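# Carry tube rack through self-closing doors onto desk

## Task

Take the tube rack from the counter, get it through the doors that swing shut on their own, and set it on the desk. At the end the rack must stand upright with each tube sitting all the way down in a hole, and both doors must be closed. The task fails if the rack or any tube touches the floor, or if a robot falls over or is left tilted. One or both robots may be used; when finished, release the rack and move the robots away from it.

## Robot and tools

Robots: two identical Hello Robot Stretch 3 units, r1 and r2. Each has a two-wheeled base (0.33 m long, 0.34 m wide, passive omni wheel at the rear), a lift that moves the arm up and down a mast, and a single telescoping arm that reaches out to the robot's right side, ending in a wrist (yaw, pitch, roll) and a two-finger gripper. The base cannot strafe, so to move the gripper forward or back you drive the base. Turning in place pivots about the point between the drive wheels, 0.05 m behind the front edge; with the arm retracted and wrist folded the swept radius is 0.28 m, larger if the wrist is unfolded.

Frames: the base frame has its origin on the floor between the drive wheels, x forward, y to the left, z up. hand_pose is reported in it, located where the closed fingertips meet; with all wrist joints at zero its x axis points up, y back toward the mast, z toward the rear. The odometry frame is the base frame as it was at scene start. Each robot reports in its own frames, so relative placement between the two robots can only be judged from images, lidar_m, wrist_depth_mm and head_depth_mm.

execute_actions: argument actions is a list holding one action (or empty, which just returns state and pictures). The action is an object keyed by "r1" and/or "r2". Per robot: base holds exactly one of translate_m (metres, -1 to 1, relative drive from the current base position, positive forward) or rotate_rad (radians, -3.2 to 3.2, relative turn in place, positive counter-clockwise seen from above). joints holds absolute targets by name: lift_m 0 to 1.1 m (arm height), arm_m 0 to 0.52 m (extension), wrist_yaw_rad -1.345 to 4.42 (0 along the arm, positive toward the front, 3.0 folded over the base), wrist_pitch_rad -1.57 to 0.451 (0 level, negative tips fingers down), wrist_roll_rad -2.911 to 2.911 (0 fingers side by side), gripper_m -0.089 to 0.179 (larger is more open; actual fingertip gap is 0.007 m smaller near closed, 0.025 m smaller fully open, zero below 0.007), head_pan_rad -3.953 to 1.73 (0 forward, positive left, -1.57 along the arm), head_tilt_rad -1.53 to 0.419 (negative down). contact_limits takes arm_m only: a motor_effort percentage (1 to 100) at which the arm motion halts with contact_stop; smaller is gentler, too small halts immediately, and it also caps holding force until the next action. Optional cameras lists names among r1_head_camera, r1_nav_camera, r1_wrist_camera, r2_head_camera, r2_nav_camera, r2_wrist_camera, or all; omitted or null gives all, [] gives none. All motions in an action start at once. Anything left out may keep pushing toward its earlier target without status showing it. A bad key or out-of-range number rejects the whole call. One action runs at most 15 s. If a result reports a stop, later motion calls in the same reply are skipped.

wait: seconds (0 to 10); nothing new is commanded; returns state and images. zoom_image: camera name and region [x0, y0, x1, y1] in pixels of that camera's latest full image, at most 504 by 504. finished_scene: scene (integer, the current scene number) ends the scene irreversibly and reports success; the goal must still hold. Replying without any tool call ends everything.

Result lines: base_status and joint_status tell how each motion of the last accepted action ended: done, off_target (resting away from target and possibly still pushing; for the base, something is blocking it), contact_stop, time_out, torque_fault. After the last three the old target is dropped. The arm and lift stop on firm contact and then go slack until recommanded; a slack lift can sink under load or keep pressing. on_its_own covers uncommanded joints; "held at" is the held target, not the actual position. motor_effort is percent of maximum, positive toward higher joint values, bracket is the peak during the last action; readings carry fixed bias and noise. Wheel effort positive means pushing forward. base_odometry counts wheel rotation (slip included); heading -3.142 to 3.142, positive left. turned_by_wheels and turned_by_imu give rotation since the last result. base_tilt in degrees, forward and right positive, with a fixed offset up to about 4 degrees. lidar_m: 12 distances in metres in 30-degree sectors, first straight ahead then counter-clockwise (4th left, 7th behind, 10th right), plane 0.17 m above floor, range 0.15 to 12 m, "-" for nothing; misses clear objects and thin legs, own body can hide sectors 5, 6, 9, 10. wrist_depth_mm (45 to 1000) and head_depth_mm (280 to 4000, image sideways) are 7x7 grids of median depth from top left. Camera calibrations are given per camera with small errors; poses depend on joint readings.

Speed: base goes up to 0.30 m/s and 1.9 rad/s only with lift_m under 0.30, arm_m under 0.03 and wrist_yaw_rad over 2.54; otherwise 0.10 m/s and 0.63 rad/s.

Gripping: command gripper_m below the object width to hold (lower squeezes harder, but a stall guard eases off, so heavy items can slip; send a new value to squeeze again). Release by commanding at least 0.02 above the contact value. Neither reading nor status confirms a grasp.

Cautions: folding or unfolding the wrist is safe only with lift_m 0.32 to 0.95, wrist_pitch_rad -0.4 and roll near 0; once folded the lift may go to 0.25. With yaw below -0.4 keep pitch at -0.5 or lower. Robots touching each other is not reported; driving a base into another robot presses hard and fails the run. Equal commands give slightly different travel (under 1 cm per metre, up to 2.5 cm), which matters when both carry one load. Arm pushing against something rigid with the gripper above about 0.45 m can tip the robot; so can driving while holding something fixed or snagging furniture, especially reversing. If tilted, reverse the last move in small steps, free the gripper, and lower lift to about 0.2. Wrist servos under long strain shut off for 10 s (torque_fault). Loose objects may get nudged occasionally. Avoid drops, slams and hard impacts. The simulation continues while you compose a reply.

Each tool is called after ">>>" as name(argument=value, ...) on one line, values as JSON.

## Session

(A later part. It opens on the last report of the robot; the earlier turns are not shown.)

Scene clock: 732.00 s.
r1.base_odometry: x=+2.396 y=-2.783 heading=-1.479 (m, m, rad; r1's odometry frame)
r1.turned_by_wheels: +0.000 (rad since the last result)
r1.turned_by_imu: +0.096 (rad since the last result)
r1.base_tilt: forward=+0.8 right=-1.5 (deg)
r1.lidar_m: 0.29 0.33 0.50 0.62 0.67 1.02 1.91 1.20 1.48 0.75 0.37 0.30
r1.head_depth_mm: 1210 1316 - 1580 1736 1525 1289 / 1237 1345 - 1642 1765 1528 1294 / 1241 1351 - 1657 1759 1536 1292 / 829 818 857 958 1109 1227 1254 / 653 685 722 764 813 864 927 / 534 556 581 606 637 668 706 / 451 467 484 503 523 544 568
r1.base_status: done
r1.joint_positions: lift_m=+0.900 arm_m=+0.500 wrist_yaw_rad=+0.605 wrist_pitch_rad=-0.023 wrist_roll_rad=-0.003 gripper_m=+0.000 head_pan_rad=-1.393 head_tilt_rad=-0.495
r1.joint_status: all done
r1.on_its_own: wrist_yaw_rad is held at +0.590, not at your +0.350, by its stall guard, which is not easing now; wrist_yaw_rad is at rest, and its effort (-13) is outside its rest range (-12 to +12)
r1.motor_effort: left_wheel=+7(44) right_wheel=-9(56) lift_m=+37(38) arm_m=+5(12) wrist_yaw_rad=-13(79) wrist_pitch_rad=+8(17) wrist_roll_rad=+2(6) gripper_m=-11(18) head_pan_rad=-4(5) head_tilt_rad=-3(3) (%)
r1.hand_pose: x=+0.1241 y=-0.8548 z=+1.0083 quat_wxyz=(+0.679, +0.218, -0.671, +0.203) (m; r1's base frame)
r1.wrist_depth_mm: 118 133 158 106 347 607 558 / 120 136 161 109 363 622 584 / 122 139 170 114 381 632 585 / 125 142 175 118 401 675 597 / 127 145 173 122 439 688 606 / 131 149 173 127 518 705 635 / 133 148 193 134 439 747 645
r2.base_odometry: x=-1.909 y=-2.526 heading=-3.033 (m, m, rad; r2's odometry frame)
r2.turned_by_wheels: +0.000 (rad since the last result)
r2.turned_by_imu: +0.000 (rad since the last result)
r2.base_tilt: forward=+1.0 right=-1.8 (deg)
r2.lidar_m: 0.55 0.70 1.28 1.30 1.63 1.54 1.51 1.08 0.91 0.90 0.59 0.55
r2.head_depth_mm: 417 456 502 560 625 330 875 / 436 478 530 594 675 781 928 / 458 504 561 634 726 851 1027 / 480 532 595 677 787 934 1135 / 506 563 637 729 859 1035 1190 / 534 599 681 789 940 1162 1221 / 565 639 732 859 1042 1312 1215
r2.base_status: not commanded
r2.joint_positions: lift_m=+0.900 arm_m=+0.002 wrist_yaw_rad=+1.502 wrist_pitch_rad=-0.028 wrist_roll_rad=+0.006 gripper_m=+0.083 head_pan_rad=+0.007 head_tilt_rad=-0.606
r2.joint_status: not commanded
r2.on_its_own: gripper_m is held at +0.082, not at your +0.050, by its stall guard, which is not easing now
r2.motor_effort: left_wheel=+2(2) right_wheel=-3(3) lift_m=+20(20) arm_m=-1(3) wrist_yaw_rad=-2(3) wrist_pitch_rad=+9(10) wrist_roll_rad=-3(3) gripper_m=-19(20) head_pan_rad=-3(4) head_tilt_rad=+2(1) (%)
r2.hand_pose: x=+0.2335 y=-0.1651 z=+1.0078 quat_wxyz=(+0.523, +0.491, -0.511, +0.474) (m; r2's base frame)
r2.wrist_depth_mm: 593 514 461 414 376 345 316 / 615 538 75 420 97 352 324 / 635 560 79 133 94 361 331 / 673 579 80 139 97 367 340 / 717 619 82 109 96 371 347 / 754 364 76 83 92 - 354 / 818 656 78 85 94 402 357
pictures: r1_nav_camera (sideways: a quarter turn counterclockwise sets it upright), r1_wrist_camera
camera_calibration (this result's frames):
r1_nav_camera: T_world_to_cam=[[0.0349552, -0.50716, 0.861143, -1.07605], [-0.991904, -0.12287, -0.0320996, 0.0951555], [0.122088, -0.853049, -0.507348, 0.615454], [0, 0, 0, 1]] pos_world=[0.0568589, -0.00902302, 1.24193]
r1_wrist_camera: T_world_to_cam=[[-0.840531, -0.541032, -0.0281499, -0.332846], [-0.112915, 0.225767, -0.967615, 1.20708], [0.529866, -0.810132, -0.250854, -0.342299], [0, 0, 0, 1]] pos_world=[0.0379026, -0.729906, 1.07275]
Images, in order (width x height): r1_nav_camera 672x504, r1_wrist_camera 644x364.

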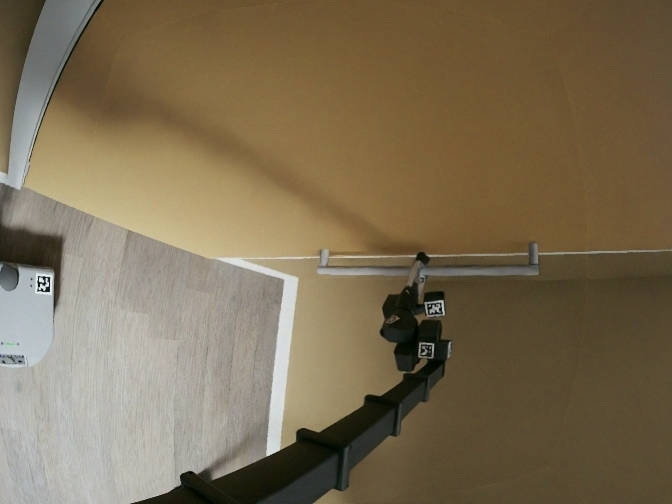

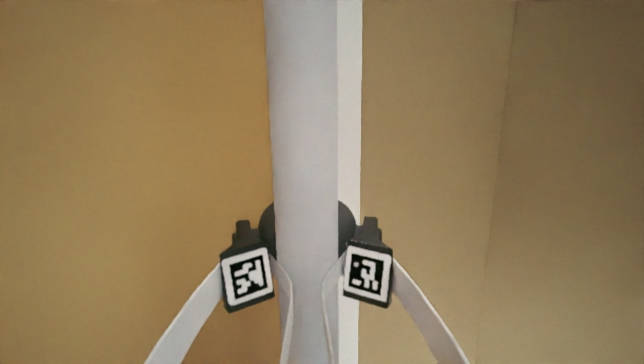

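>>> execute_actions(actions=[{"r1":{"base":{"translate_m":-0.12},"joints":{"arm_m":0.48}}}], cameras=["r1_wrist_camera"])

>>> execute_actions(actions=[{"r1":{"base":{"translate_m":-0.12},"joints":{"arm_m":0.45}}}], cameras=["r1_wrist_camera","r1_nav_camera"])

Scene clock: 739.47 s.
r1.base_odometry: x=+2.385 y=-2.663 heading=-1.479 (m, m, rad; r1's odometry frame)
r1.turned_by_wheels: +0.001 (rad since the last result)
r1.turned_by_imu: -0.001 (rad since the last result)
r1.base_tilt: forward=+0.8 right=-1.5 (deg)
r1.lidar_m: 0.41 0.46 0.64 0.64 0.69 1.05 1.79 1.10 1.46 0.79 0.46 0.41
r1.head_depth_mm: 1197 1299 - 1563 1720 1518 1289 / 1225 1328 - 1633 1753 1519 1290 / 1253 1371 - 1682 1805 1531 1298 / 771 1294 894 956 1139 1245 1273 / 674 720 770 824 888 957 1045 / 585 615 648 687 730 780 836 / 513 536 561 590 621 657 699
r1.base_status: done
r1.joint_positions: lift_m=+0.900 arm_m=+0.480 wrist_yaw_rad=+0.689 wrist_pitch_rad=-0.023 wrist_roll_rad=-0.001 gripper_m=+0.000 head_pan_rad=-1.393 head_tilt_rad=-0.496
r1.joint_status: all done
r1.on_its_own: wrist_yaw_rad is held at +0.673, not at your +0.350, by its stall guard, which is not easing now; wrist_yaw_rad is at rest, and its effort (-14) is outside its rest range (-12 to +12)
r1.motor_effort: left_wheel=+9(20) right_wheel=-12(25) lift_m=+38(37) arm_m=+1(16) wrist_yaw_rad=-14(54) wrist_pitch_rad=+8(8) wrist_roll_rad=+1(2) gripper_m=-11(15) head_pan_rad=-4(4) head_tilt_rad=-3(3) (%)
r1.hand_pose: x=+0.1411 y=-0.8222 z=+1.0084 quat_wxyz=(+0.669, +0.246, -0.662, +0.231) (m; r1's base frame)
r1.wrist_depth_mm: 128 140 158 105 490 654 570 / 131 143 163 110 519 665 594 / 133 147 168 114 547 690 598 / 136 151 176 119 569 731 612 / 140 156 176 122 632 754 612 / 142 160 - 127 706 765 640 / 146 162 198 136 617 774 661
r2.base_odometry: x=-1.909 y=-2.526 heading=-3.033 (m, m, rad; r2's odometry frame)
r2.turned_by_wheels: +0.000 (rad since the last result)
r2.turned_by_imu: +0.000 (rad since the last result)
r2.base_tilt: forward=+1.0 right=-1.7 (deg)
r2.lidar_m: 0.55 0.69 1.17 1.19 1.64 1.55 1.51 1.08 0.91 0.89 0.59 0.55
r2.head_depth_mm: 417 456 503 559 625 329 874 / 437 479 531 595 676 782 932 / 458 504 561 633 726 852 1029 / 480 532 596 679 787 933 1139 / 505 564 637 730 856 1035 1193 / 534 598 680 789 940 1163 1218 / 565 639 734 861 1041 1315 1216
r2.base_status: not commanded
r2.joint_positions: lift_m=+0.900 arm_m=+0.002 wrist_yaw_rad=+1.502 wrist_pitch_rad=-0.028 wrist_roll_rad=+0.006 gripper_m=+0.083 head_pan_rad=+0.007 head_tilt_rad=-0.606
r2.joint_status: not commanded
r2.on_its_own: gripper_m is held at +0.082, not at your +0.050, by its stall guard, which is not easing now
r2.motor_effort: left_wheel=+2(2) right_wheel=-3(3) lift_m=+20(20) arm_m=-2(2) wrist_yaw_rad=-2(1) wrist_pitch_rad=+9(10) wrist_roll_rad=-3(3) gripper_m=-19(20) head_pan_rad=-3(3) head_tilt_rad=+1(2) (%)
r2.hand_pose: x=+0.2335 y=-0.1651 z=+1.0078 quat_wxyz=(+0.523, +0.491, -0.511, +0.474) (m; r2's base frame)
r2.wrist_depth_mm: 586 517 461 415 377 343 318 / 617 542 75 424 97 352 325 / 639 553 79 134 94 360 332 / 674 579 80 139 97 370 338 / 714 625 82 109 96 369 346 / 751 362 76 83 92 - 353 / 811 651 78 85 94 402 356
pictures: r1_wrist_camera
camera_calibration (this result's frames):
r1_wrist_camera: T_world_to_cam=[[-0.79251, -0.609109, -0.0302403, -0.361564], [-0.1297, 0.216789, -0.967564, 1.1966], [0.595908, -0.762882, -0.250809, -0.295432], [0, 0, 0, 1]] pos_world=[0.0447062, -0.705022, 1.07276]
Images, in order (width x height): r1_wrist_camera 644x364.

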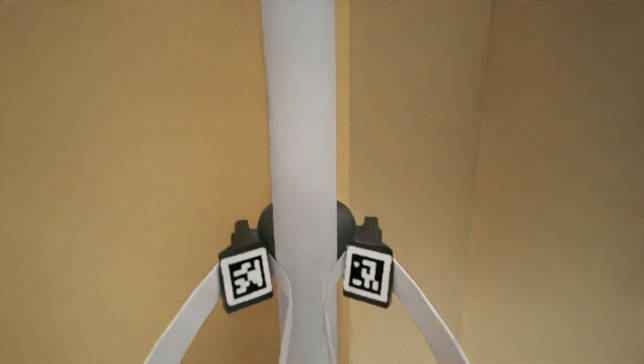

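Scene clock: 741.73 s.
r1.base_odometry: x=+2.374 y=-2.544 heading=-1.477 (m, m, rad; r1's odometry frame)
r1.turned_by_wheels: +0.001 (rad since the last result)
r1.turned_by_imu: +0.001 (rad since the last result)
r1.base_tilt: forward=+0.9 right=-1.4 (deg)
r1.lidar_m: 0.51 0.59 0.66 0.65 0.71 1.08 1.68 1.00 1.45 0.80 0.54 0.50
r1.head_depth_mm: 1188 1284 - 1553 1697 1524 1288 / 1213 1317 1411 1637 1749 1524 1294 / 1242 1349 1444 1680 1784 1528 1297 / 1256 1350 1456 1615 1713 1293 1274 / 657 726 776 841 917 1006 1110 / 606 641 682 730 785 850 923 / 546 575 609 644 687 735 790
r1.base_status: done
r1.joint_positions: lift_m=+0.900 arm_m=+0.450 wrist_yaw_rad=+0.750 wrist_pitch_rad=-0.022 wrist_roll_rad=-0.001 gripper_m=+0.001 head_pan_rad=-1.393 head_tilt_rad=-0.496
r1.joint_status: all done
r1.on_its_own: wrist_yaw_rad is held at +0.673, not at your +0.350, by its stall guard, which is still easing; left_wheel is at rest, and its effort (+21) is outside its rest range (-18 to +18); right_wheel is at rest, and its effort (-27) is outside its rest range (-18 to +18)
r1.motor_effort: left_wheel=+21(23) right_wheel=-27(28) lift_m=+38(38) arm_m=+1(13) wrist_yaw_rad=-65(64) wrist_pitch_rad=+8(8) wrist_roll_rad=+1(1) gripper_m=-18(18) head_pan_rad=-5(5) head_tilt_rad=-3(3) (%)
r1.hand_pose: x=+0.1529 y=-0.7819 z=+1.0085 quat_wxyz=(+0.662, +0.266, -0.654, +0.252) (m; r1's base frame)
r1.wrist_depth_mm: 141 151 159 186 633 710 599 / 144 155 166 192 666 724 613 / 148 159 172 199 705 734 619 / 152 164 177 206 731 774 623 / 157 171 181 123 763 781 630 / 161 175 - 128 849 804 665 / 166 177 203 234 800 800 680
r2.base_odometry: x=-1.909 y=-2.526 heading=-3.033 (m, m, rad; r2's odometry frame)
r2.turned_by_wheels: +0.000 (rad since the last result)
r2.turned_by_imu: +0.000 (rad since the last result)
r2.base_tilt: forward=+1.0 right=-1.7 (deg)
r2.lidar_m: 0.55 0.69 1.06 1.08 1.64 1.54 1.51 1.08 0.91 0.89 0.59 0.55
r2.head_depth_mm: 418 456 503 559 626 330 873 / 436 479 530 594 675 783 931 / 457 504 561 633 726 852 1028 / 480 533 595 679 785 933 1136 / 505 564 635 730 856 1042 1186 / 534 598 681 788 939 1165 1219 / 564 638 733 861 1043 1314 1220
r2.base_status: not commanded
r2.joint_positions: lift_m=+0.900 arm_m=+0.002 wrist_yaw_rad=+1.502 wrist_pitch_rad=-0.028 wrist_roll_rad=+0.006 gripper_m=+0.083 head_pan_rad=+0.007 head_tilt_rad=-0.606
r2.joint_status: not commanded
r2.on_its_own: gripper_m is held at +0.082, not at your +0.050, by its stall guard, which is not easing now
r2.motor_effort: left_wheel=+2(1) right_wheel=-2(3) lift_m=+20(20) arm_m=-2(2) wrist_yaw_rad=-1(1) wrist_pitch_rad=+10(10) wrist_roll_rad=-3(3) gripper_m=-19(19) head_pan_rad=-1(4) head_tilt_rad=+2(2) (%)
r2.hand_pose: x=+0.2335 y=-0.1651 z=+1.0078 quat_wxyz=(+0.523, +0.491, -0.511, +0.474) (m; r2's base frame)
r2.wrist_depth_mm: 595 522 459 416 377 342 317 / 609 539 75 422 97 352 323 / 641 567 79 133 94 362 331 / 670 586 80 139 97 371 339 / 712 620 82 109 96 370 345 / 747 360 76 83 92 - 354 / 807 650 78 85 94 404 356
pictures: r1_nav_camera (sideways: a quarter turn counterclockwise sets it upright), r1_wrist_camera
camera_calibration (this result's frames):
r1_nav_camera: T_world_to_cam=[[0.0349628, -0.507202, 0.861118, -1.07601], [-0.991904, -0.122868, -0.0320969, 0.095152], [0.122083, -0.853024, -0.507391, 0.61551], [0, 0, 0, 1]] pos_world=[0.0568584, -0.00902009, 1.24193]
r1_wrist_camera: T_world_to_cam=[[-0.753508, -0.656742, -0.0302618, -0.370751], [-0.142482, 0.208065, -0.967682, 1.18475], [0.641814, -0.724844, -0.250352, -0.249391], [0, 0, 0, 1]] pos_world=[0.0495043, -0.670764, 1.07281]
Images, in order (width x height): r1_nav_camera 672x504, r1_wrist_camera 644x364.

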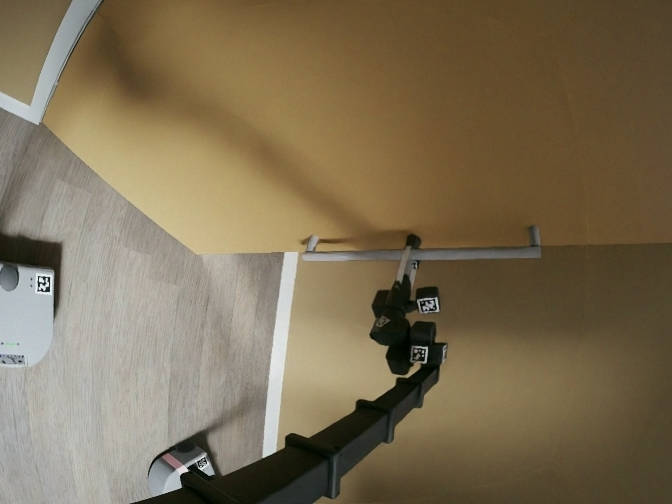

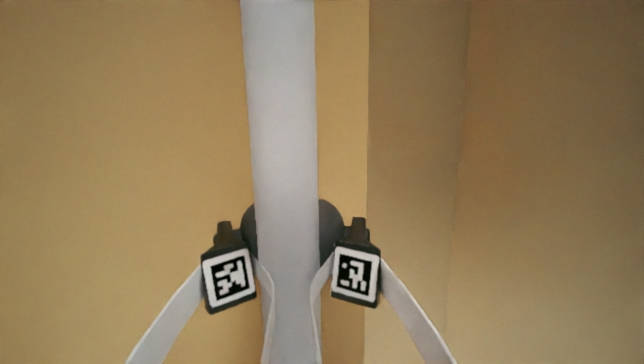

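>>> execute_actions(actions=[{"r1":{"joints":{"arm_m":0.5,"wrist_yaw_rad":0.7}}}], cameras=["r1_wrist_camera"])

>>> execute_actions(actions=[{"r1":{"base":{"translate_m":-0.1}}}], cameras=["r1_wrist_camera","r1_nav_camera"])

Scene clock: 748.33 s.
r1.base_odometry: x=+2.374 y=-2.544 heading=-1.478 (m, m, rad; r1's odometry frame)
r1.turned_by_wheels: -0.001 (rad since the last result)
r1.turned_by_imu: +0.080 (rad since the last result)
r1.base_tilt: forward=+0.9 right=-1.4 (deg)
r1.lidar_m: 0.52 0.60 0.65 0.65 0.73 1.21 1.68 1.01 1.44 0.83 0.55 0.51
r1.head_depth_mm: 1192 1289 - 1551 1707 1522 1289 / 1229 1338 - 1623 1756 1525 1293 / 1268 1382 - 1684 1812 1531 1294 / 1259 1358 920 1004 1717 1285 1291 / 702 756 809 877 951 1041 1147 / 630 668 709 757 814 880 954 / 567 596 630 666 712 759 815
r1.base_status: not commanded
r1.joint_positions: lift_m=+0.900 arm_m=+0.500 wrist_yaw_rad=+0.796 wrist_pitch_rad=-0.019 wrist_roll_rad=-0.001 gripper_m=+0.000 head_pan_rad=-1.393 head_tilt_rad=-0.496
r1.joint_status: wrist_yaw_rad off_target (ended at +0.796, target +0.700); the others done
r1.on_its_own: wrist_yaw_rad is held at +0.781, not at your +0.700, by its stall guard, which is not easing now
r1.motor_effort: left_wheel=+8(50) right_wheel=-11(58) lift_m=+38(37) arm_m=+3(23) wrist_yaw_rad=-12(91) wrist_pitch_rad=+7(15) wrist_roll_rad=+1(1) gripper_m=-11(20) head_pan_rad=-5(5) head_tilt_rad=-3(3) (%)
r1.hand_pose: x=+0.1614 y=-0.8236 z=+1.0093 quat_wxyz=(+0.655, +0.280, -0.648, +0.268) (m; r1's base frame)
r1.wrist_depth_mm: 140 150 162 107 444 572 589 / 143 154 167 110 464 583 600 / 147 157 173 115 478 623 609 / 152 163 181 119 501 660 609 / 157 168 183 123 536 710 635 / 161 175 - 128 587 732 645 / 166 177 203 136 565 770 654
r2.base_odometry: x=-1.909 y=-2.526 heading=-3.033 (m, m, rad; r2's odometry frame)
r2.turned_by_wheels: +0.000 (rad since the last result)
r2.turned_by_imu: +0.000 (rad since the last result)
r2.base_tilt: forward=+1.0 right=-1.6 (deg)
r2.lidar_m: 0.55 0.69 1.14 1.16 1.64 1.54 1.51 1.08 0.91 0.89 0.59 0.55
r2.head_depth_mm: 417 456 503 559 626 329 876 / 436 479 530 594 675 782 929 / 457 504 562 633 726 853 1030 / 480 533 596 678 787 935 1134 / 506 563 636 729 853 1033 1192 / 535 598 682 792 942 1162 1222 / 565 638 734 862 1042 1313 1217
r2.base_status: not commanded
r2.joint_positions: lift_m=+0.900 arm_m=+0.002 wrist_yaw_rad=+1.502 wrist_pitch_rad=-0.028 wrist_roll_rad=+0.006 gripper_m=+0.083 head_pan_rad=+0.007 head_tilt_rad=-0.606
r2.joint_status: not commanded
r2.on_its_own: gripper_m is held at +0.082, not at your +0.050, by its stall guard, which is not easing now
r2.motor_effort: left_wheel=+2(2) right_wheel=-3(2) lift_m=+20(20) arm_m=-2(2) wrist_yaw_rad=-1(2) wrist_pitch_rad=+10(9) wrist_roll_rad=-3(3) gripper_m=-19(19) head_pan_rad=-2(4) head_tilt_rad=+2(2) (%)
r2.hand_pose: x=+0.2335 y=-0.1651 z=+1.0078 quat_wxyz=(+0.523, +0.491, -0.511, +0.474) (m; r2's base frame)
r2.wrist_depth_mm: 594 524 467 414 376 345 317 / 613 544 75 421 97 351 326 / 635 560 79 134 94 360 332 / 672 581 80 139 97 369 339 / 712 613 82 109 96 367 347 / 746 362 76 83 92 - 353 / 824 654 78 85 94 401 355
pictures: r1_wrist_camera
camera_calibration (this result's frames):
r1_wrist_camera: T_world_to_cam=[[-0.722388, -0.690798, -0.0308823, -0.424165], [-0.1494, 0.199526, -0.968436, 1.19027], [0.675156, -0.694973, -0.247341, -0.268696], [0, 0, 0, 1]] pos_world=[0.0528275, -0.717239, 1.07314]
Images, in order (width x height): r1_wrist_camera 644x364.

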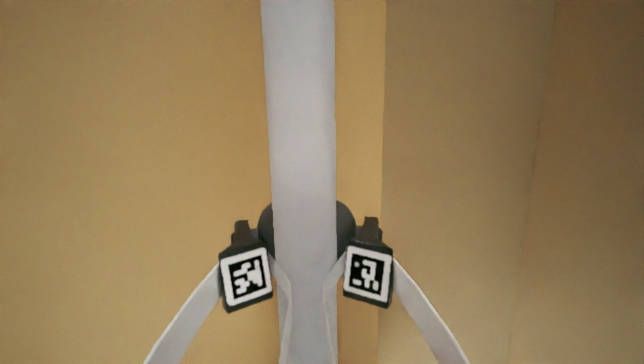

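Scene clock: 752.00 s.
r1.base_odometry: x=+2.364 y=-2.444 heading=-1.478 (m, m, rad; r1's odometry frame)
r1.turned_by_wheels: +0.001 (rad since the last result)
r1.turned_by_imu: +0.048 (rad since the last result)
r1.base_tilt: forward=+0.7 right=-1.4 (deg)
r1.lidar_m: 0.61 0.73 0.67 0.67 0.78 1.36 1.68 0.93 1.42 0.84 0.61 0.59
r1.head_depth_mm: 1180 1273 - 1541 1695 1521 1292 / 1221 1328 - 1617 1745 1525 1295 / 1270 1378 - 1699 1817 1537 1304 / 1286 1394 1500 1664 1767 1348 1299 / 693 749 818 894 974 1079 1196 / 647 690 737 791 856 934 1025 / 592 626 666 711 763 820 890
r1.base_status: done
r1.joint_positions: lift_m=+0.900 arm_m=+0.500 wrist_yaw_rad=+0.883 wrist_pitch_rad=-0.018 wrist_roll_rad=-0.001 gripper_m=+0.000 head_pan_rad=-1.393 head_tilt_rad=-0.496
r1.joint_status: not commanded
r1.on_its_own: wrist_yaw_rad is held at +0.865, not at your +0.700, by its stall guard, which is not easing now; wrist_yaw_rad is at rest, and its effort (-15) is outside its rest range (-12 to +12)
r1.motor_effort: left_wheel=+9(46) right_wheel=-11(52) lift_m=+37(37) arm_m=+3(10) wrist_yaw_rad=-15(91) wrist_pitch_rad=+7(11) wrist_roll_rad=+1(1) gripper_m=-12(21) head_pan_rad=-4(4) head_tilt_rad=-2(3) (%)
r1.hand_pose: x=+0.1762 y=-0.8071 z=+1.0095 quat_wxyz=(+0.643, +0.308, -0.636, +0.296) (m; r1's base frame)
r1.wrist_depth_mm: 155 161 167 108 188 533 599 / 160 167 173 112 476 551 608 / 165 171 179 116 491 583 647 / 170 177 186 120 518 602 659 / 175 182 190 123 544 644 660 / 182 189 195 128 585 679 691 / 188 195 209 136 236 716 693
r2.base_odometry: x=-1.909 y=-2.526 heading=-3.033 (m, m, rad; r2's odometry frame)
r2.turned_by_wheels: +0.000 (rad since the last result)
r2.turned_by_imu: +0.000 (rad since the last result)
r2.base_tilt: forward=+1.0 right=-1.8 (deg)
r2.lidar_m: 0.55 0.69 1.09 1.11 1.12 1.55 1.51 1.08 0.91 0.90 0.59 0.55
r2.head_depth_mm: 418 456 502 559 626 330 876 / 437 479 530 594 674 783 929 / 457 504 562 633 726 852 1030 / 480 532 597 679 784 935 1140 / 507 563 636 729 856 1036 1195 / 533 599 681 789 943 1160 1222 / 566 638 733 860 1043 1316 1219
r2.base_status: not commanded
r2.joint_positions: lift_m=+0.900 arm_m=+0.002 wrist_yaw_rad=+1.502 wrist_pitch_rad=-0.028 wrist_roll_rad=+0.006 gripper_m=+0.083 head_pan_rad=+0.007 head_tilt_rad=-0.606
r2.joint_status: not commanded
r2.on_its_own: gripper_m is held at +0.082, not at your +0.050, by its stall guard, which is not easing now
r2.motor_effort: left_wheel=+2(2) right_wheel=-3(3) lift_m=+20(20) arm_m=-2(2) wrist_yaw_rad=-2(0) wrist_pitch_rad=+10(10) wrist_roll_rad=-3(3) gripper_m=-20(19) head_pan_rad=-2(2) head_tilt_rad=+1(2) (%)
r2.hand_pose: x=+0.2335 y=-0.1651 z=+1.0078 quat_wxyz=(+0.523, +0.491, -0.511, +0.474) (m; r2's base frame)
r2.wrist_depth_mm: 593 524 464 412 374 344 317 / 617 537 75 421 98 351 324 / 644 558 79 134 94 361 331 / 676 583 80 139 97 370 338 / 717 615 82 109 96 369 345 / 755 362 76 83 92 - 356 / 815 661 78 85 94 400 356
pictures: r1_nav_camera (sideways: a quarter turn counterclockwise sets it upright), r1_wrist_camera
camera_calibration (this result's frames):
r1_nav_camera: T_world_to_cam=[[0.0349841, -0.507781, 0.860776, -1.07557], [-0.991927, -0.122687, -0.0320602, 0.0951043], [0.121886, -0.852705, -0.507974, 0.616269], [0, 0, 0, 1]] pos_world=[0.0568498, -0.0089883, 1.24192]
r1_wrist_camera: T_world_to_cam=[[-0.659822, -0.75078, -0.0310479, -0.46131], [-0.165345, 0.185371, -0.968658, 1.18103], [0.733004, -0.634009, -0.24645, -0.229067], [0, 0, 0, 1]] pos_world=[0.0588016, -0.710502, 1.07324]
Images, in order (width x height): r1_nav_camera 672x504, r1_wrist_camera 644x364.

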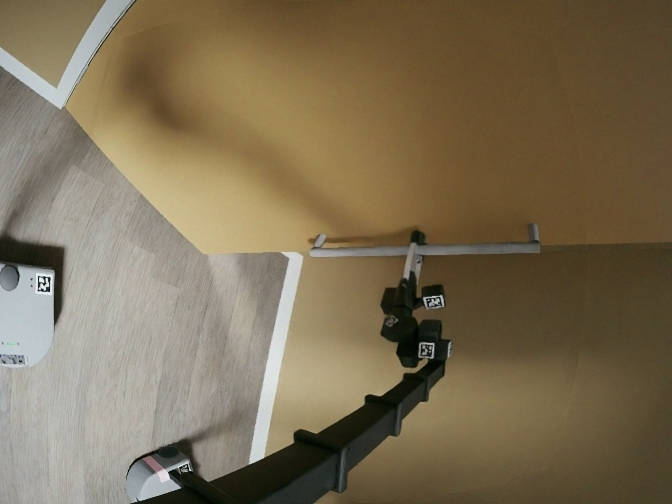

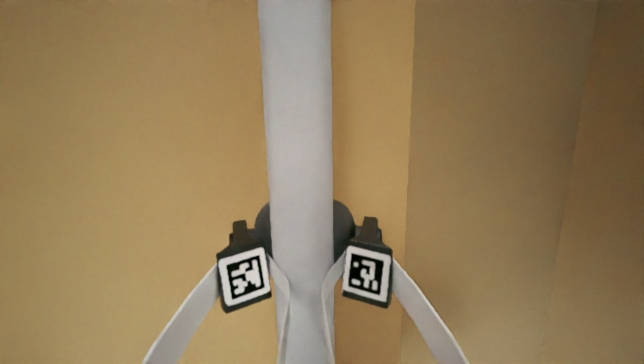

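>>> execute_actions(actions=[{"r1":{"base":{"translate_m":-0.1},"joints":{"wrist_yaw_rad":0.85}}}], cameras=["r1_wrist_camera"])

>>> execute_actions(actions=[{"r1":{"base":{"translate_m":-0.1}}}], cameras=["r1_wrist_camera","r1_nav_camera"])

Scene clock: 759.70 s.
r1.base_odometry: x=+2.355 y=-2.345 heading=-1.477 (m, m, rad; r1's odometry frame)
r1.turned_by_wheels: +0.001 (rad since the last result)
r1.turned_by_imu: +0.061 (rad since the last result)
r1.base_tilt: forward=+0.7 right=-1.5 (deg)
r1.lidar_m: 0.70 0.78 0.70 0.70 0.84 1.50 1.59 0.86 1.39 0.84 0.66 0.65
r1.head_depth_mm: 1174 1262 - 1519 1685 1510 1288 / 1226 1324 - 1613 1756 1518 1291 / 1276 1388 - 1710 1810 1526 1299 / 1302 1410 1521 1668 1761 1426 1306 / 686 740 809 901 983 1098 1230 / 657 703 754 814 889 969 1076 / 610 649 693 744 804 873 959
r1.base_status: done
r1.joint_positions: lift_m=+0.900 arm_m=+0.500 wrist_yaw_rad=+0.955 wrist_pitch_rad=-0.017 wrist_roll_rad=-0.001 gripper_m=+0.000 head_pan_rad=-1.393 head_tilt_rad=-0.496
r1.joint_status: wrist_yaw_rad off_target (ended at +0.955, target +0.850)
r1.on_its_own: wrist_yaw_rad is held at +0.935, not at your +0.850, by its stall guard, which is not easing now; wrist_yaw_rad is at rest, and its effort (-17) is outside its rest range (-12 to +12)
r1.motor_effort: left_wheel=+10(59) right_wheel=-14(57) lift_m=+37(37) arm_m=+3(9) wrist_yaw_rad=-17(94) wrist_pitch_rad=+7(11) wrist_roll_rad=+1(1) gripper_m=-12(22) head_pan_rad=-5(4) head_tilt_rad=-2(2) (%)
r1.hand_pose: x=+0.1874 y=-0.7924 z=+1.0097 quat_wxyz=(+0.631, +0.331, -0.624, +0.320) (m; r1's base frame)
r1.wrist_depth_mm: 174 174 174 110 175 509 559 / 180 180 182 114 183 525 599 / 186 187 186 118 191 552 615 / 194 194 195 121 198 573 646 / 201 202 202 124 204 600 663 / 209 210 209 129 583 625 686 / 219 218 220 179 222 661 719
r2.base_odometry: x=-1.909 y=-2.526 heading=-3.033 (m, m, rad; r2's odometry frame)
r2.turned_by_wheels: +0.000 (rad since the last result)
r2.turned_by_imu: +0.000 (rad since the last result)
r2.base_tilt: forward=+1.0 right=-1.7 (deg)
r2.lidar_m: 0.55 0.70 1.04 1.07 1.04 1.54 1.51 1.08 0.91 0.90 0.59 0.55
r2.head_depth_mm: 417 455 503 559 626 330 875 / 437 479 531 594 676 783 931 / 457 504 561 633 727 851 1029 / 481 532 596 678 787 938 1134 / 506 562 636 729 855 1034 1191 / 534 599 682 791 938 1161 1219 / 564 639 733 861 1043 1309 1224
r2.base_status: not commanded
r2.joint_positions: lift_m=+0.900 arm_m=+0.002 wrist_yaw_rad=+1.502 wrist_pitch_rad=-0.028 wrist_roll_rad=+0.006 gripper_m=+0.083 head_pan_rad=+0.007 head_tilt_rad=-0.606
r2.joint_status: not commanded
r2.on_its_own: gripper_m is held at +0.082, not at your +0.050, by its stall guard, which is not easing now
r2.motor_effort: left_wheel=+1(2) right_wheel=-3(2) lift_m=+20(20) arm_m=-2(3) wrist_yaw_rad=-1(0) wrist_pitch_rad=+9(9) wrist_roll_rad=-3(3) gripper_m=-20(19) head_pan_rad=-3(2) head_tilt_rad=+2(2) (%)
r2.hand_pose: x=+0.2335 y=-0.1651 z=+1.0078 quat_wxyz=(+0.523, +0.491, -0.511, +0.474) (m; r2's base frame)
r2.wrist_depth_mm: 596 523 461 415 376 343 316 / 613 539 75 421 98 353 324 / 643 556 79 133 94 361 330 / 673 588 80 139 97 371 338 / 713 612 82 109 96 371 347 / 752 361 76 83 92 - 354 / 813 657 78 85 94 401 356
pictures: r1_wrist_camera
camera_calibration (this result's frames):
r1_wrist_camera: T_world_to_cam=[[-0.603964, -0.796409, -0.030981, -0.489596], [-0.177854, 0.172565, -0.968808, 1.17266], [0.776914, -0.579616, -0.245867, -0.193665], [0, 0, 0, 1]] pos_world=[0.063325, -0.70453, 1.0733]
Images, in order (width x height): r1_wrist_camera 644x364.

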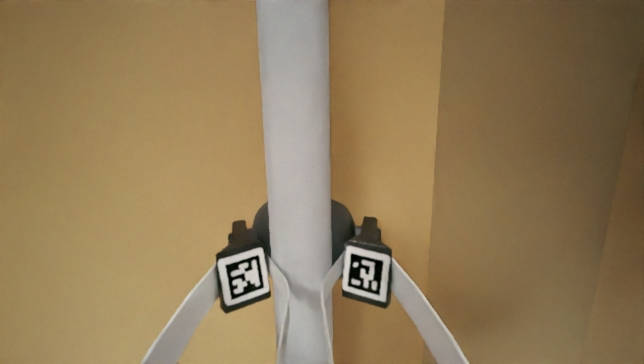

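Scene clock: 763.73 s.
r1.base_odometry: x=+2.345 y=-2.245 heading=-1.476 (m, m, rad; r1's odometry frame)
r1.turned_by_wheels: +0.001 (rad since the last result)
r1.turned_by_imu: +0.067 (rad since the last result)
r1.base_tilt: forward=+0.8 right=-1.5 (deg)
r1.lidar_m: 0.80 0.79 0.73 0.74 0.92 1.42 1.52 0.79 1.36 0.83 0.71 0.71
r1.head_depth_mm: 1171 1260 1401 1505 1667 1518 1289 / 1222 1328 - 1608 1739 1525 1293 / 1288 1406 - 1716 1813 1537 1298 / 1301 1411 1530 1687 1764 1429 1302 / 694 739 789 886 990 1109 1233 / 660 707 765 832 908 1006 1118 / 620 665 712 768 835 915 1015
r1.base_status: done
r1.joint_positions: lift_m=+0.900 arm_m=+0.500 wrist_yaw_rad=+1.036 wrist_pitch_rad=-0.016 wrist_roll_rad=-0.001 gripper_m=+0.000 head_pan_rad=-1.393 head_tilt_rad=-0.496
r1.joint_status: not commanded
r1.on_its_own: wrist_yaw_rad is held at +1.016, not at your +0.850, by its stall guard, which is not easing now; wrist_yaw_rad is at rest, and its effort (-16) is outside its rest range (-12 to +12)
r1.motor_effort: left_wheel=+12(57) right_wheel=-15(58) lift_m=+37(38) arm_m=+3(9) wrist_yaw_rad=-16(93) wrist_pitch_rad=+6(10) wrist_roll_rad=+1(1) gripper_m=-11(21) head_pan_rad=-4(4) head_tilt_rad=-3(2) (%)
r1.hand_pose: x=+0.1987 y=-0.7751 z=+1.0099 quat_wxyz=(+0.618, +0.355, -0.611, +0.345) (m; r1's base frame)
r1.wrist_depth_mm: 203 194 184 111 167 491 511 / 212 202 191 114 172 504 537 / 220 209 198 119 177 525 555 / 231 218 208 122 184 547 584 / 244 229 217 124 192 581 618 / 253 240 227 130 196 609 630 / 269 255 233 176 211 632 689
r2.base_odometry: x=-1.909 y=-2.526 heading=-3.033 (m, m, rad; r2's odometry frame)
r2.turned_by_wheels: +0.000 (rad since the last result)
r2.turned_by_imu: +0.000 (rad since the last result)
r2.base_tilt: forward=+1.1 right=-1.8 (deg)
r2.lidar_m: 0.55 0.69 1.00 1.02 0.94 0.99 1.51 1.08 0.91 0.89 0.59 0.55
r2.head_depth_mm: 418 455 502 559 626 330 875 / 437 478 530 595 676 782 931 / 457 504 561 633 726 853 1028 / 480 532 596 677 786 937 1131 / 506 563 635 729 856 1036 1188 / 533 598 681 789 940 1161 1221 / 565 639 733 862 1046 1316 1224
r2.base_status: not commanded
r2.joint_positions: lift_m=+0.900 arm_m=+0.002 wrist_yaw_rad=+1.502 wrist_pitch_rad=-0.028 wrist_roll_rad=+0.006 gripper_m=+0.083 head_pan_rad=+0.007 head_tilt_rad=-0.606
r2.joint_status: not commanded
r2.on_its_own: gripper_m is held at +0.082, not at your +0.050, by its stall guard, which is not easing now
r2.motor_effort: left_wheel=+1(1) right_wheel=-2(3) lift_m=+20(20) arm_m=-3(2) wrist_yaw_rad=-2(0) wrist_pitch_rad=+9(9) wrist_roll_rad=-3(3) gripper_m=-19(19) head_pan_rad=-4(3) head_tilt_rad=+2(2) (%)
r2.hand_pose: x=+0.2335 y=-0.1651 z=+1.0078 quat_wxyz=(+0.523, +0.491, -0.511, +0.474) (m; r2's base frame)
r2.wrist_depth_mm: 591 516 461 411 374 344 315 / 615 535 75 421 97 350 325 / 637 560 79 133 94 362 331 / 674 579 80 139 97 370 339 / 705 619 82 109 96 369 346 / 763 363 76 83 92 - 352 / 814 654 78 85 94 402 356
pictures: r1_nav_camera (sideways: a quarter turn counterclockwise sets it upright), r1_wrist_camera
camera_calibration (this result's frames):
r1_nav_camera: T_world_to_cam=[[0.0349895, -0.50791, 0.860699, -1.07547], [-0.991932, -0.122648, -0.032052, 0.0950937], [0.121843, -0.852634, -0.508104, 0.616438], [0, 0, 0, 1]] pos_world=[0.0568479, -0.00898116, 1.24192]
r1_wrist_camera: T_world_to_cam=[[-0.537811, -0.842499, -0.0309017, -0.517983], [-0.19037, 0.157067, -0.969066, 1.16267], [0.821291, -0.515292, -0.244858, -0.152302], [0, 0, 0, 1]] pos_world=[0.0678448, -0.697498, 1.07341]
Images, in order (width x height): r1_nav_camera 672x504, r1_wrist_camera 644x364.

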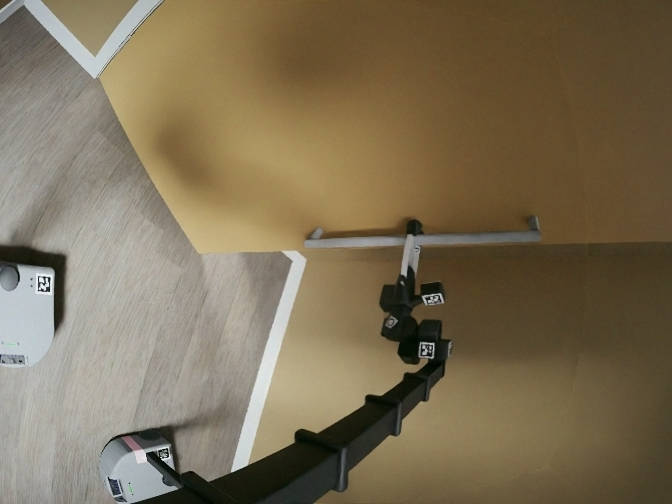

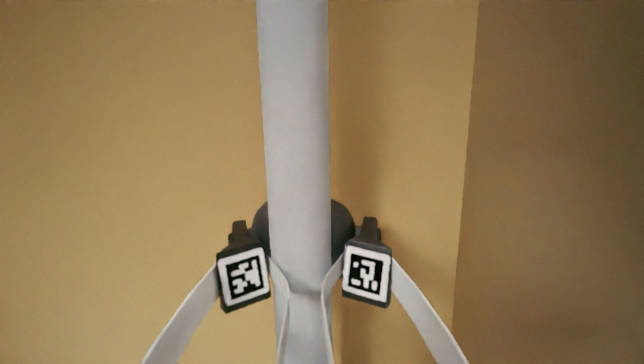

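>>> execute_actions(actions=[{"r1":{"base":{"translate_m":-0.12},"joints":{"wrist_yaw_rad":1.1}}}], cameras=["r1_wrist_camera"])

>>> execute_actions(actions=[{"r1":{"base":{"translate_m":-0.12},"joints":{"wrist_yaw_rad":1.2}}}], cameras=["r1_wrist_camera","r1_nav_camera"])

Scene clock: 768.53 s.
r1.base_odometry: x=+2.334 y=-2.126 heading=-1.474 (m, m, rad; r1's odometry frame)
r1.turned_by_wheels: +0.002 (rad since the last result)
r1.turned_by_imu: +0.033 (rad since the last result)
r1.base_tilt: forward=+2.5 right=-1.4 (deg)
r1.lidar_m: 0.91 0.82 0.77 0.79 1.01 1.32 1.42 0.70 1.32 0.84 0.75 0.75
r1.head_depth_mm: 1154 1244 1377 1471 1626 1528 1299 / 1215 1316 - 1572 1726 1522 1297 / 1279 1384 1466 1688 1809 1534 1298 / 1325 1442 1566 1755 1819 1496 1296 / 682 730 767 867 991 1120 1248 / 647 698 758 829 919 1025 1163 / 616 662 714 779 857 949 1062
r1.base_status: done
r1.joint_positions: lift_m=+0.900 arm_m=+0.500 wrist_yaw_rad=+1.176 wrist_pitch_rad=+0.007 wrist_roll_rad=-0.001 gripper_m=+0.001 head_pan_rad=-1.393 head_tilt_rad=-0.496
r1.joint_status: wrist_yaw_rad off_target (ended at +1.176, target +1.100)
r1.on_its_own: left_wheel is at rest, and its effort (+33) is outside its rest range (-18 to +18); right_wheel is at rest, and its effort (-45) is outside its rest range (-18 to +18); wrist_yaw_rad is at rest, and its effort (-63) is outside its rest range (-12 to +12)
r1.motor_effort: left_wheel=+33(48) right_wheel=-45(56) lift_m=+37(38) arm_m=+4(5) wrist_yaw_rad=-63(82) wrist_pitch_rad=-2(7) wrist_roll_rad=+1(1) gripper_m=-19(21) head_pan_rad=-4(4) head_tilt_rad=-3(2) (%)
r1.hand_pose: x=+0.2153 y=-0.7433 z=+1.0159 quat_wxyz=(+0.588, +0.390, -0.589, +0.394) (m; r1's base frame)
r1.wrist_depth_mm: 270 230 200 171 157 478 485 / 287 243 209 173 161 501 503 / 302 256 219 179 167 516 529 / 320 267 226 185 173 539 541 / 347 284 233 129 178 562 564 / 368 302 - 133 182 598 578 / 400 334 265 208 197 608 619
r2.base_odometry: x=-1.909 y=-2.526 heading=-3.033 (m, m, rad; r2's odometry frame)
r2.turned_by_wheels: +0.000 (rad since the last result)
r2.turned_by_imu: +0.000 (rad since the last result)
r2.base_tilt: forward=+1.0 right=-1.6 (deg)
r2.lidar_m: 0.55 0.69 0.95 0.95 0.62 0.63 1.51 1.08 0.91 0.89 0.59 0.55
r2.head_depth_mm: 417 456 503 560 625 330 874 / 436 479 530 595 675 781 928 / 458 504 561 633 726 852 1031 / 480 533 596 679 785 935 1135 / 506 563 635 729 856 1039 1194 / 534 600 680 790 940 1162 1218 / 566 638 733 860 1043 1313 1221
r2.base_status: not commanded
r2.joint_positions: lift_m=+0.900 arm_m=+0.002 wrist_yaw_rad=+1.502 wrist_pitch_rad=-0.028 wrist_roll_rad=+0.006 gripper_m=+0.083 head_pan_rad=+0.007 head_tilt_rad=-0.606
r2.joint_status: not commanded
r2.on_its_own: gripper_m is held at +0.082, not at your +0.050, by its stall guard, which is not easing now
r2.motor_effort: left_wheel=+2(1) right_wheel=-2(2) lift_m=+20(20) arm_m=-2(3) wrist_yaw_rad=-1(0) wrist_pitch_rad=+9(10) wrist_roll_rad=-3(3) gripper_m=-19(19) head_pan_rad=-2(3) head_tilt_rad=+2(2) (%)
r2.hand_pose: x=+0.2335 y=-0.1651 z=+1.0078 quat_wxyz=(+0.523, +0.491, -0.511, +0.474) (m; r2's base frame)
r2.wrist_depth_mm: 590 515 463 411 372 342 318 / 615 536 75 421 97 354 324 / 635 561 79 133 94 361 332 / 671 579 80 139 97 370 339 / 704 613 82 109 96 372 348 / 748 363 76 83 91 - 354 / 812 661 78 85 94 402 355
pictures: r1_wrist_camera
camera_calibration (this result's frames):
r1_wrist_camera: T_world_to_cam=[[-0.414118, -0.909674, -0.0316044, -0.557864], [-0.189749, 0.120235, -0.974443, 1.14452], [0.890226, -0.397538, -0.222401, -0.0982087], [0, 0, 0, 1]] pos_world=[0.0735773, -0.684128, 1.0758]
Images, in order (width x height): r1_wrist_camera 644x364.

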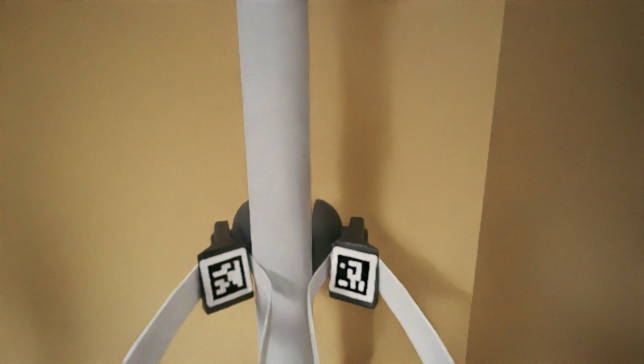

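Scene clock: 771.13 s.
r1.base_odometry: x=+2.322 y=-2.006 heading=-1.472 (m, m, rad; r1's odometry frame)
r1.turned_by_wheels: +0.002 (rad since the last result)
r1.turned_by_imu: +0.000 (rad since the last result)
r1.base_tilt: forward=+8.2 right=-1.4 (deg)
r1.lidar_m: 0.99 0.86 0.82 0.83 1.06 1.24 1.34 0.64 0.63 1.30 0.80 0.81
r1.head_depth_mm: 1155 1235 1342 1446 1571 1553 1318 / 1209 1304 - 1538 1677 1545 1305 / 1278 1381 1454 1652 1756 1520 1297 / 1332 1442 1561 1762 1825 1512 1284 / 600 706 771 873 1039 1215 1271 / 622 680 743 832 937 1076 1213 / 596 645 708 780 874 993 1140
r1.base_status: done
r1.joint_positions: lift_m=+0.900 arm_m=+0.500 wrist_yaw_rad=+1.296 wrist_pitch_rad=+0.096 wrist_roll_rad=+0.007 gripper_m=+0.000 head_pan_rad=-1.393 head_tilt_rad=-0.496
r1.joint_status: wrist_yaw_rad off_target (ended at +1.296, target +1.200)
r1.on_its_own: base_tilt is 7.4 degrees off its reading at the scene's start (forward=+0.8 right=-1.4); wrist_yaw_rad is held at +1.264, not at your +1.200, by its stall guard, which is still easing; left_wheel is at rest, and its effort (+24) is outside its rest range (-18 to +18); right_wheel is at rest, and its effort (-32) is outside its rest range (-18 to +18); wrist_pitch_rad is at rest, and its effort (-33) is outside its rest range (-20 to +32)
r1.motor_effort: left_wheel=+24(35) right_wheel=-32(48) lift_m=+29(37) arm_m=+4(4) wrist_yaw_rad=-26(62) wrist_pitch_rad=-33(38) wrist_roll_rad=-2(2) gripper_m=-15(18) head_pan_rad=-5(5) head_tilt_rad=-3(3) (%)
r1.hand_pose: x=+0.2264 y=-0.7145 z=+1.0391 quat_wxyz=(+0.541, +0.401, -0.585, +0.452) (m; r1's base frame)
r1.wrist_depth_mm: 367 275 219 112 155 136 469 / 386 291 229 116 160 142 485 / 425 310 240 121 165 147 494 / 455 329 252 125 170 153 520 / 502 346 274 126 174 161 538 / 557 375 - 132 175 168 559 / 623 425 290 147 194 587 572
r2.base_odometry: x=-1.909 y=-2.526 heading=-3.033 (m, m, rad; r2's odometry frame)
r2.turned_by_wheels: +0.000 (rad since the last result)
r2.turned_by_imu: +0.000 (rad since the last result)
r2.base_tilt: forward=+0.9 right=-1.7 (deg)
r2.lidar_m: 0.55 0.69 0.94 0.92 0.55 0.54 1.51 1.08 0.91 0.89 0.59 0.55
r2.head_depth_mm: 417 456 502 560 626 330 876 / 437 478 531 593 675 783 929 / 458 504 562 633 726 852 1032 / 480 532 597 677 785 934 1134 / 505 563 636 729 857 1038 1191 / 533 598 681 789 942 1162 1220 / 565 639 734 862 1039 1314 1221
r2.base_status: not commanded
r2.joint_positions: lift_m=+0.900 arm_m=+0.002 wrist_yaw_rad=+1.502 wrist_pitch_rad=-0.028 wrist_roll_rad=+0.006 gripper_m=+0.083 head_pan_rad=+0.007 head_tilt_rad=-0.606
r2.joint_status: not commanded
r2.on_its_own: gripper_m is held at +0.082, not at your +0.050, by its stall guard, which is not easing now
r2.motor_effort: left_wheel=+2(2) right_wheel=-3(3) lift_m=+20(20) arm_m=-3(2) wrist_yaw_rad=-2(2) wrist_pitch_rad=+9(10) wrist_roll_rad=-3(3) gripper_m=-19(19) head_pan_rad=-4(3) head_tilt_rad=+2(2) (%)
r2.hand_pose: x=+0.2335 y=-0.1651 z=+1.0078 quat_wxyz=(+0.523, +0.491, -0.511, +0.474) (m; r2's base frame)
r2.wrist_depth_mm: 592 520 462 415 374 343 317 / 612 542 75 423 98 352 324 / 642 560 79 133 94 360 329 / 677 583 80 139 97 369 338 / 722 616 82 109 96 369 347 / 754 361 76 83 92 - 355 / 810 658 78 85 94 403 358
pictures: r1_nav_camera (sideways: a quarter turn counterclockwise sets it upright), r1_wrist_camera
camera_calibration (this result's frames):
r1_nav_camera: T_world_to_cam=[[0.0349905, -0.50791, 0.860699, -1.07547], [-0.991932, -0.12265, -0.032052, 0.0950937], [0.121845, -0.852634, -0.508104, 0.616438], [0, 0, 0, 1]] pos_world=[0.0568479, -0.00898104, 1.24192]
r1_wrist_camera: T_world_to_cam=[[-0.298513, -0.953454, -0.0426115, -0.572378], [-0.116255, 0.0806402, -0.98994, 1.137], [0.947299, -0.290557, -0.134916, -0.11882], [0, 0, 0, 1]] pos_world=[0.0738772, -0.671947, 1.08514]
Images, in order (width x height): r1_nav_camera 672x504, r1_wrist_camera 644x364.

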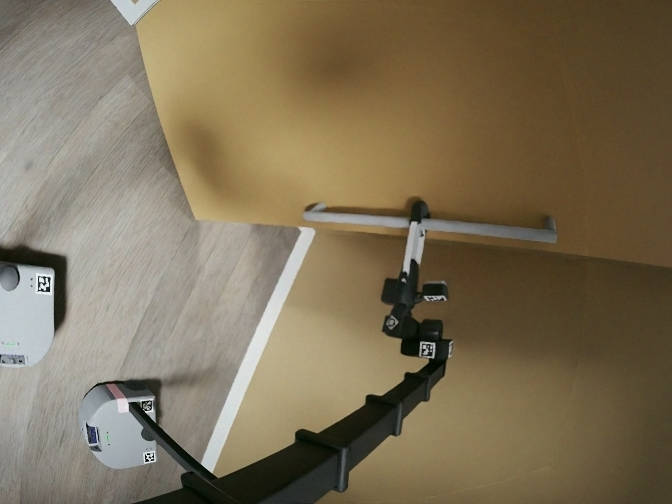

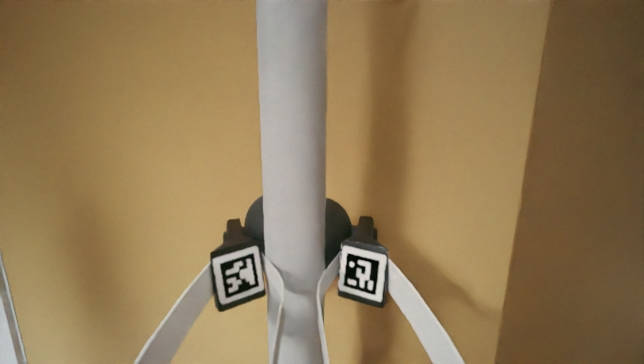

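Tilting; undo.

>>> execute_actions(actions="[{\"r1\":{\"base\":{\"translate_m\":0.13},\"joints\":{\"wrist_yaw_rad\":1.15},},\"r2\":{\"joints\":{\"head_pan_rad\":-2.6,\"head_tilt_rad\":-0.7}}}]", cameras=["r2_nav_camera","r1_nav_camera"])


>>> execute_actions(actions=[{"r1":{"base":{"translate_m":0.13},"joints":{"wrist_yaw_rad":1.15}},"r2":{"joints":{"head_pan_rad":-2.6,"head_tilt_rad":-0.7}}}], cameras=["r2_nav_camera","r1_nav_camera"])

Scene clock: 777.07 s.
r1.base_odometry: x=+2.335 y=-2.136 heading=-1.471 (m, m, rad; r1's odometry frame)
r1.turned_by_wheels: +0.001 (rad since the last result)
r1.turned_by_imu: +0.032 (rad since the last result)
r1.base_tilt: forward=+0.8 right=-1.5 (deg)
r1.lidar_m: 0.90 0.81 0.76 0.78 1.02 1.33 1.44 0.71 1.32 0.82 0.75 0.75
r1.head_depth_mm: 1163 1253 1389 1491 1646 1523 1286 / 1226 1332 - 1601 1741 1522 1294 / 1295 1412 1511 1736 1828 1523 1300 / 1320 1429 1544 1714 1768 1451 1278 / 681 724 777 864 984 1110 1229 / 653 703 761 830 916 1021 1146 / 624 668 719 783 857 951 1061
r1.base_status: done
r1.joint_positions: lift_m=+0.900 arm_m=+0.500 wrist_yaw_rad=+1.170 wrist_pitch_rad=-0.024 wrist_roll_rad=+0.000 gripper_m=+0.000 head_pan_rad=-1.393 head_tilt_rad=-0.496
r1.joint_status: all done
r1.on_its_own: right_wheel is at rest, and its effort (-22) is outside its rest range (-18 to +18); wrist_yaw_rad is at rest, and its effort (-17) is outside its rest range (-12 to +12)
r1.motor_effort: left_wheel=+16(53) right_wheel=-22(58) lift_m=+30(30) arm_m=+1(5) wrist_yaw_rad=-17(79) wrist_pitch_rad=+9(26) wrist_roll_rad=+0(2) gripper_m=-12(20) head_pan_rad=-4(4) head_tilt_rad=-2(3) (%)
r1.hand_pose: x=+0.2139 y=-0.7447 z=+1.0083 quat_wxyz=(+0.595, +0.398, -0.585, +0.383) (m; r1's base frame)
r1.wrist_depth_mm: 280 234 202 109 156 144 472 / 300 249 210 113 161 149 496 / 318 262 221 116 166 155 506 / 342 277 231 121 173 161 524 / 365 294 251 124 178 550 556 / 395 315 264 129 180 566 576 / 427 346 267 173 197 600 588
r2.base_odometry: x=-1.909 y=-2.526 heading=-3.033 (m, m, rad; r2's odometry frame)
r2.turned_by_wheels: +0.000 (rad since the last result)
r2.turned_by_imu: +0.000 (rad since the last result)
r2.base_tilt: forward=+0.9 right=-1.7 (deg)
r2.lidar_m: 0.55 0.70 0.94 0.94 0.85 0.89 1.51 1.08 0.91 0.89 0.59 0.55
r2.head_depth_mm: 1107 1283 1527 1871 1658 1373 - / 1113 1246 1417 1657 1662 1419 - / 1055 1192 1374 1625 1669 1481 - / 986 1106 1267 1467 1624 - - / 929 1033 1171 1340 1499 - 1152 / 876 973 1087 1239 1354 - 1153 / 829 914 1016 1144 1257 - 1131
r2.base_status: not commanded
r2.joint_positions: lift_m=+0.900 arm_m=+0.002 wrist_yaw_rad=+1.502 wrist_pitch_rad=-0.028 wrist_roll_rad=+0.006 gripper_m=+0.083 head_pan_rad=-2.593 head_tilt_rad=-0.691
r2.joint_status: all done
r2.on_its_own: gripper_m is held at +0.082, not at your +0.050, by its stall guard, which is not easing now
r2.motor_effort: left_wheel=+2(1) right_wheel=-2(3) lift_m=+21(20) arm_m=-3(2) wrist_yaw_rad=+0(2) wrist_pitch_rad=+9(9) wrist_roll_rad=-3(3) gripper_m=-19(20) head_pan_rad=-3(29) head_tilt_rad=-3(12) (%)
r2.hand_pose: x=+0.2335 y=-0.1651 z=+1.0078 quat_wxyz=(+0.523, +0.491, -0.511, +0.474) (m; r2's base frame)
r2.wrist_depth_mm: 596 519 458 411 376 343 317 / 617 544 75 426 97 351 324 / 641 564 79 133 94 360 330 / 674 583 80 139 97 369 340 / 713 622 82 109 96 371 346 / 749 363 76 83 91 - 356 / 804 651 78 85 94 403 357
pictures: r1_nav_camera (sideways: a quarter turn counterclockwise sets it upright), r2_nav_camera (sideways: a quarter turn counterclockwise sets it upright)
camera_calibration (this result's frames):
r1_nav_camera: T_world_to_cam=[[0.0349844, -0.507905, 0.860703, -1.07547], [-0.991933, -0.122641, -0.0320524, 0.0950941], [0.121837, -0.852638, -0.508098, 0.616431], [0, 0, 0, 1]] pos_world=[0.0568479, -0.00898195, 1.24192]
r2_nav_camera: T_world_to_cam=[[-0.532001, -0.33542, 0.777476, -0.971163], [-0.521822, 0.852984, 0.0109298, 0.0466248], [-0.666841, -0.39989, -0.628818, 0.781799], [0, 0, 0, 1]] pos_world=[0.0290056, -0.052884, 1.24615]
Images, in order (width x height): r1_nav_camera 672x504, r2_nav_camera 672x504.

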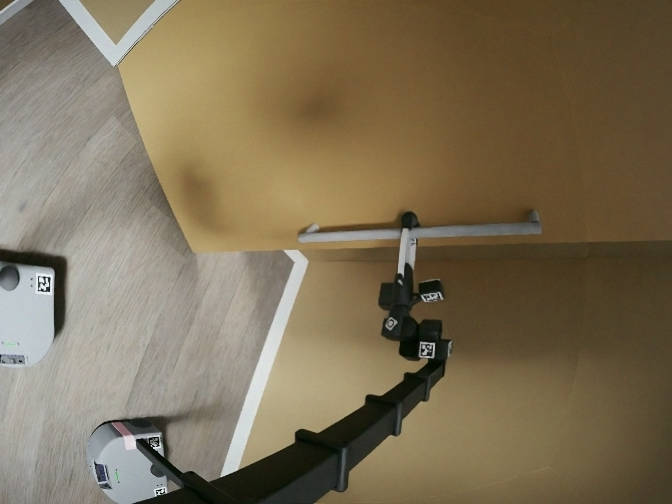

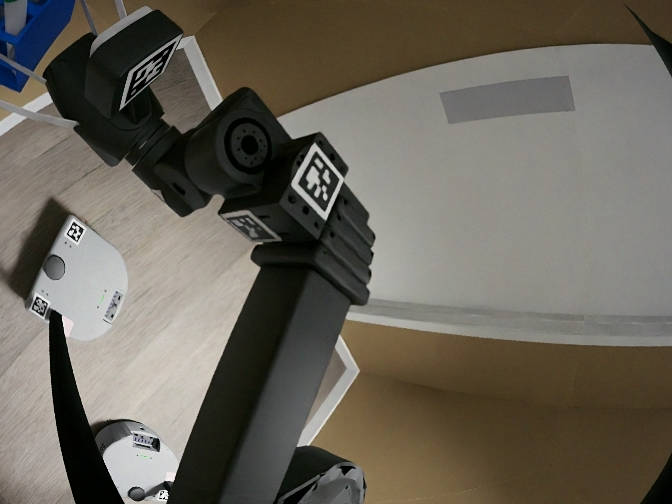

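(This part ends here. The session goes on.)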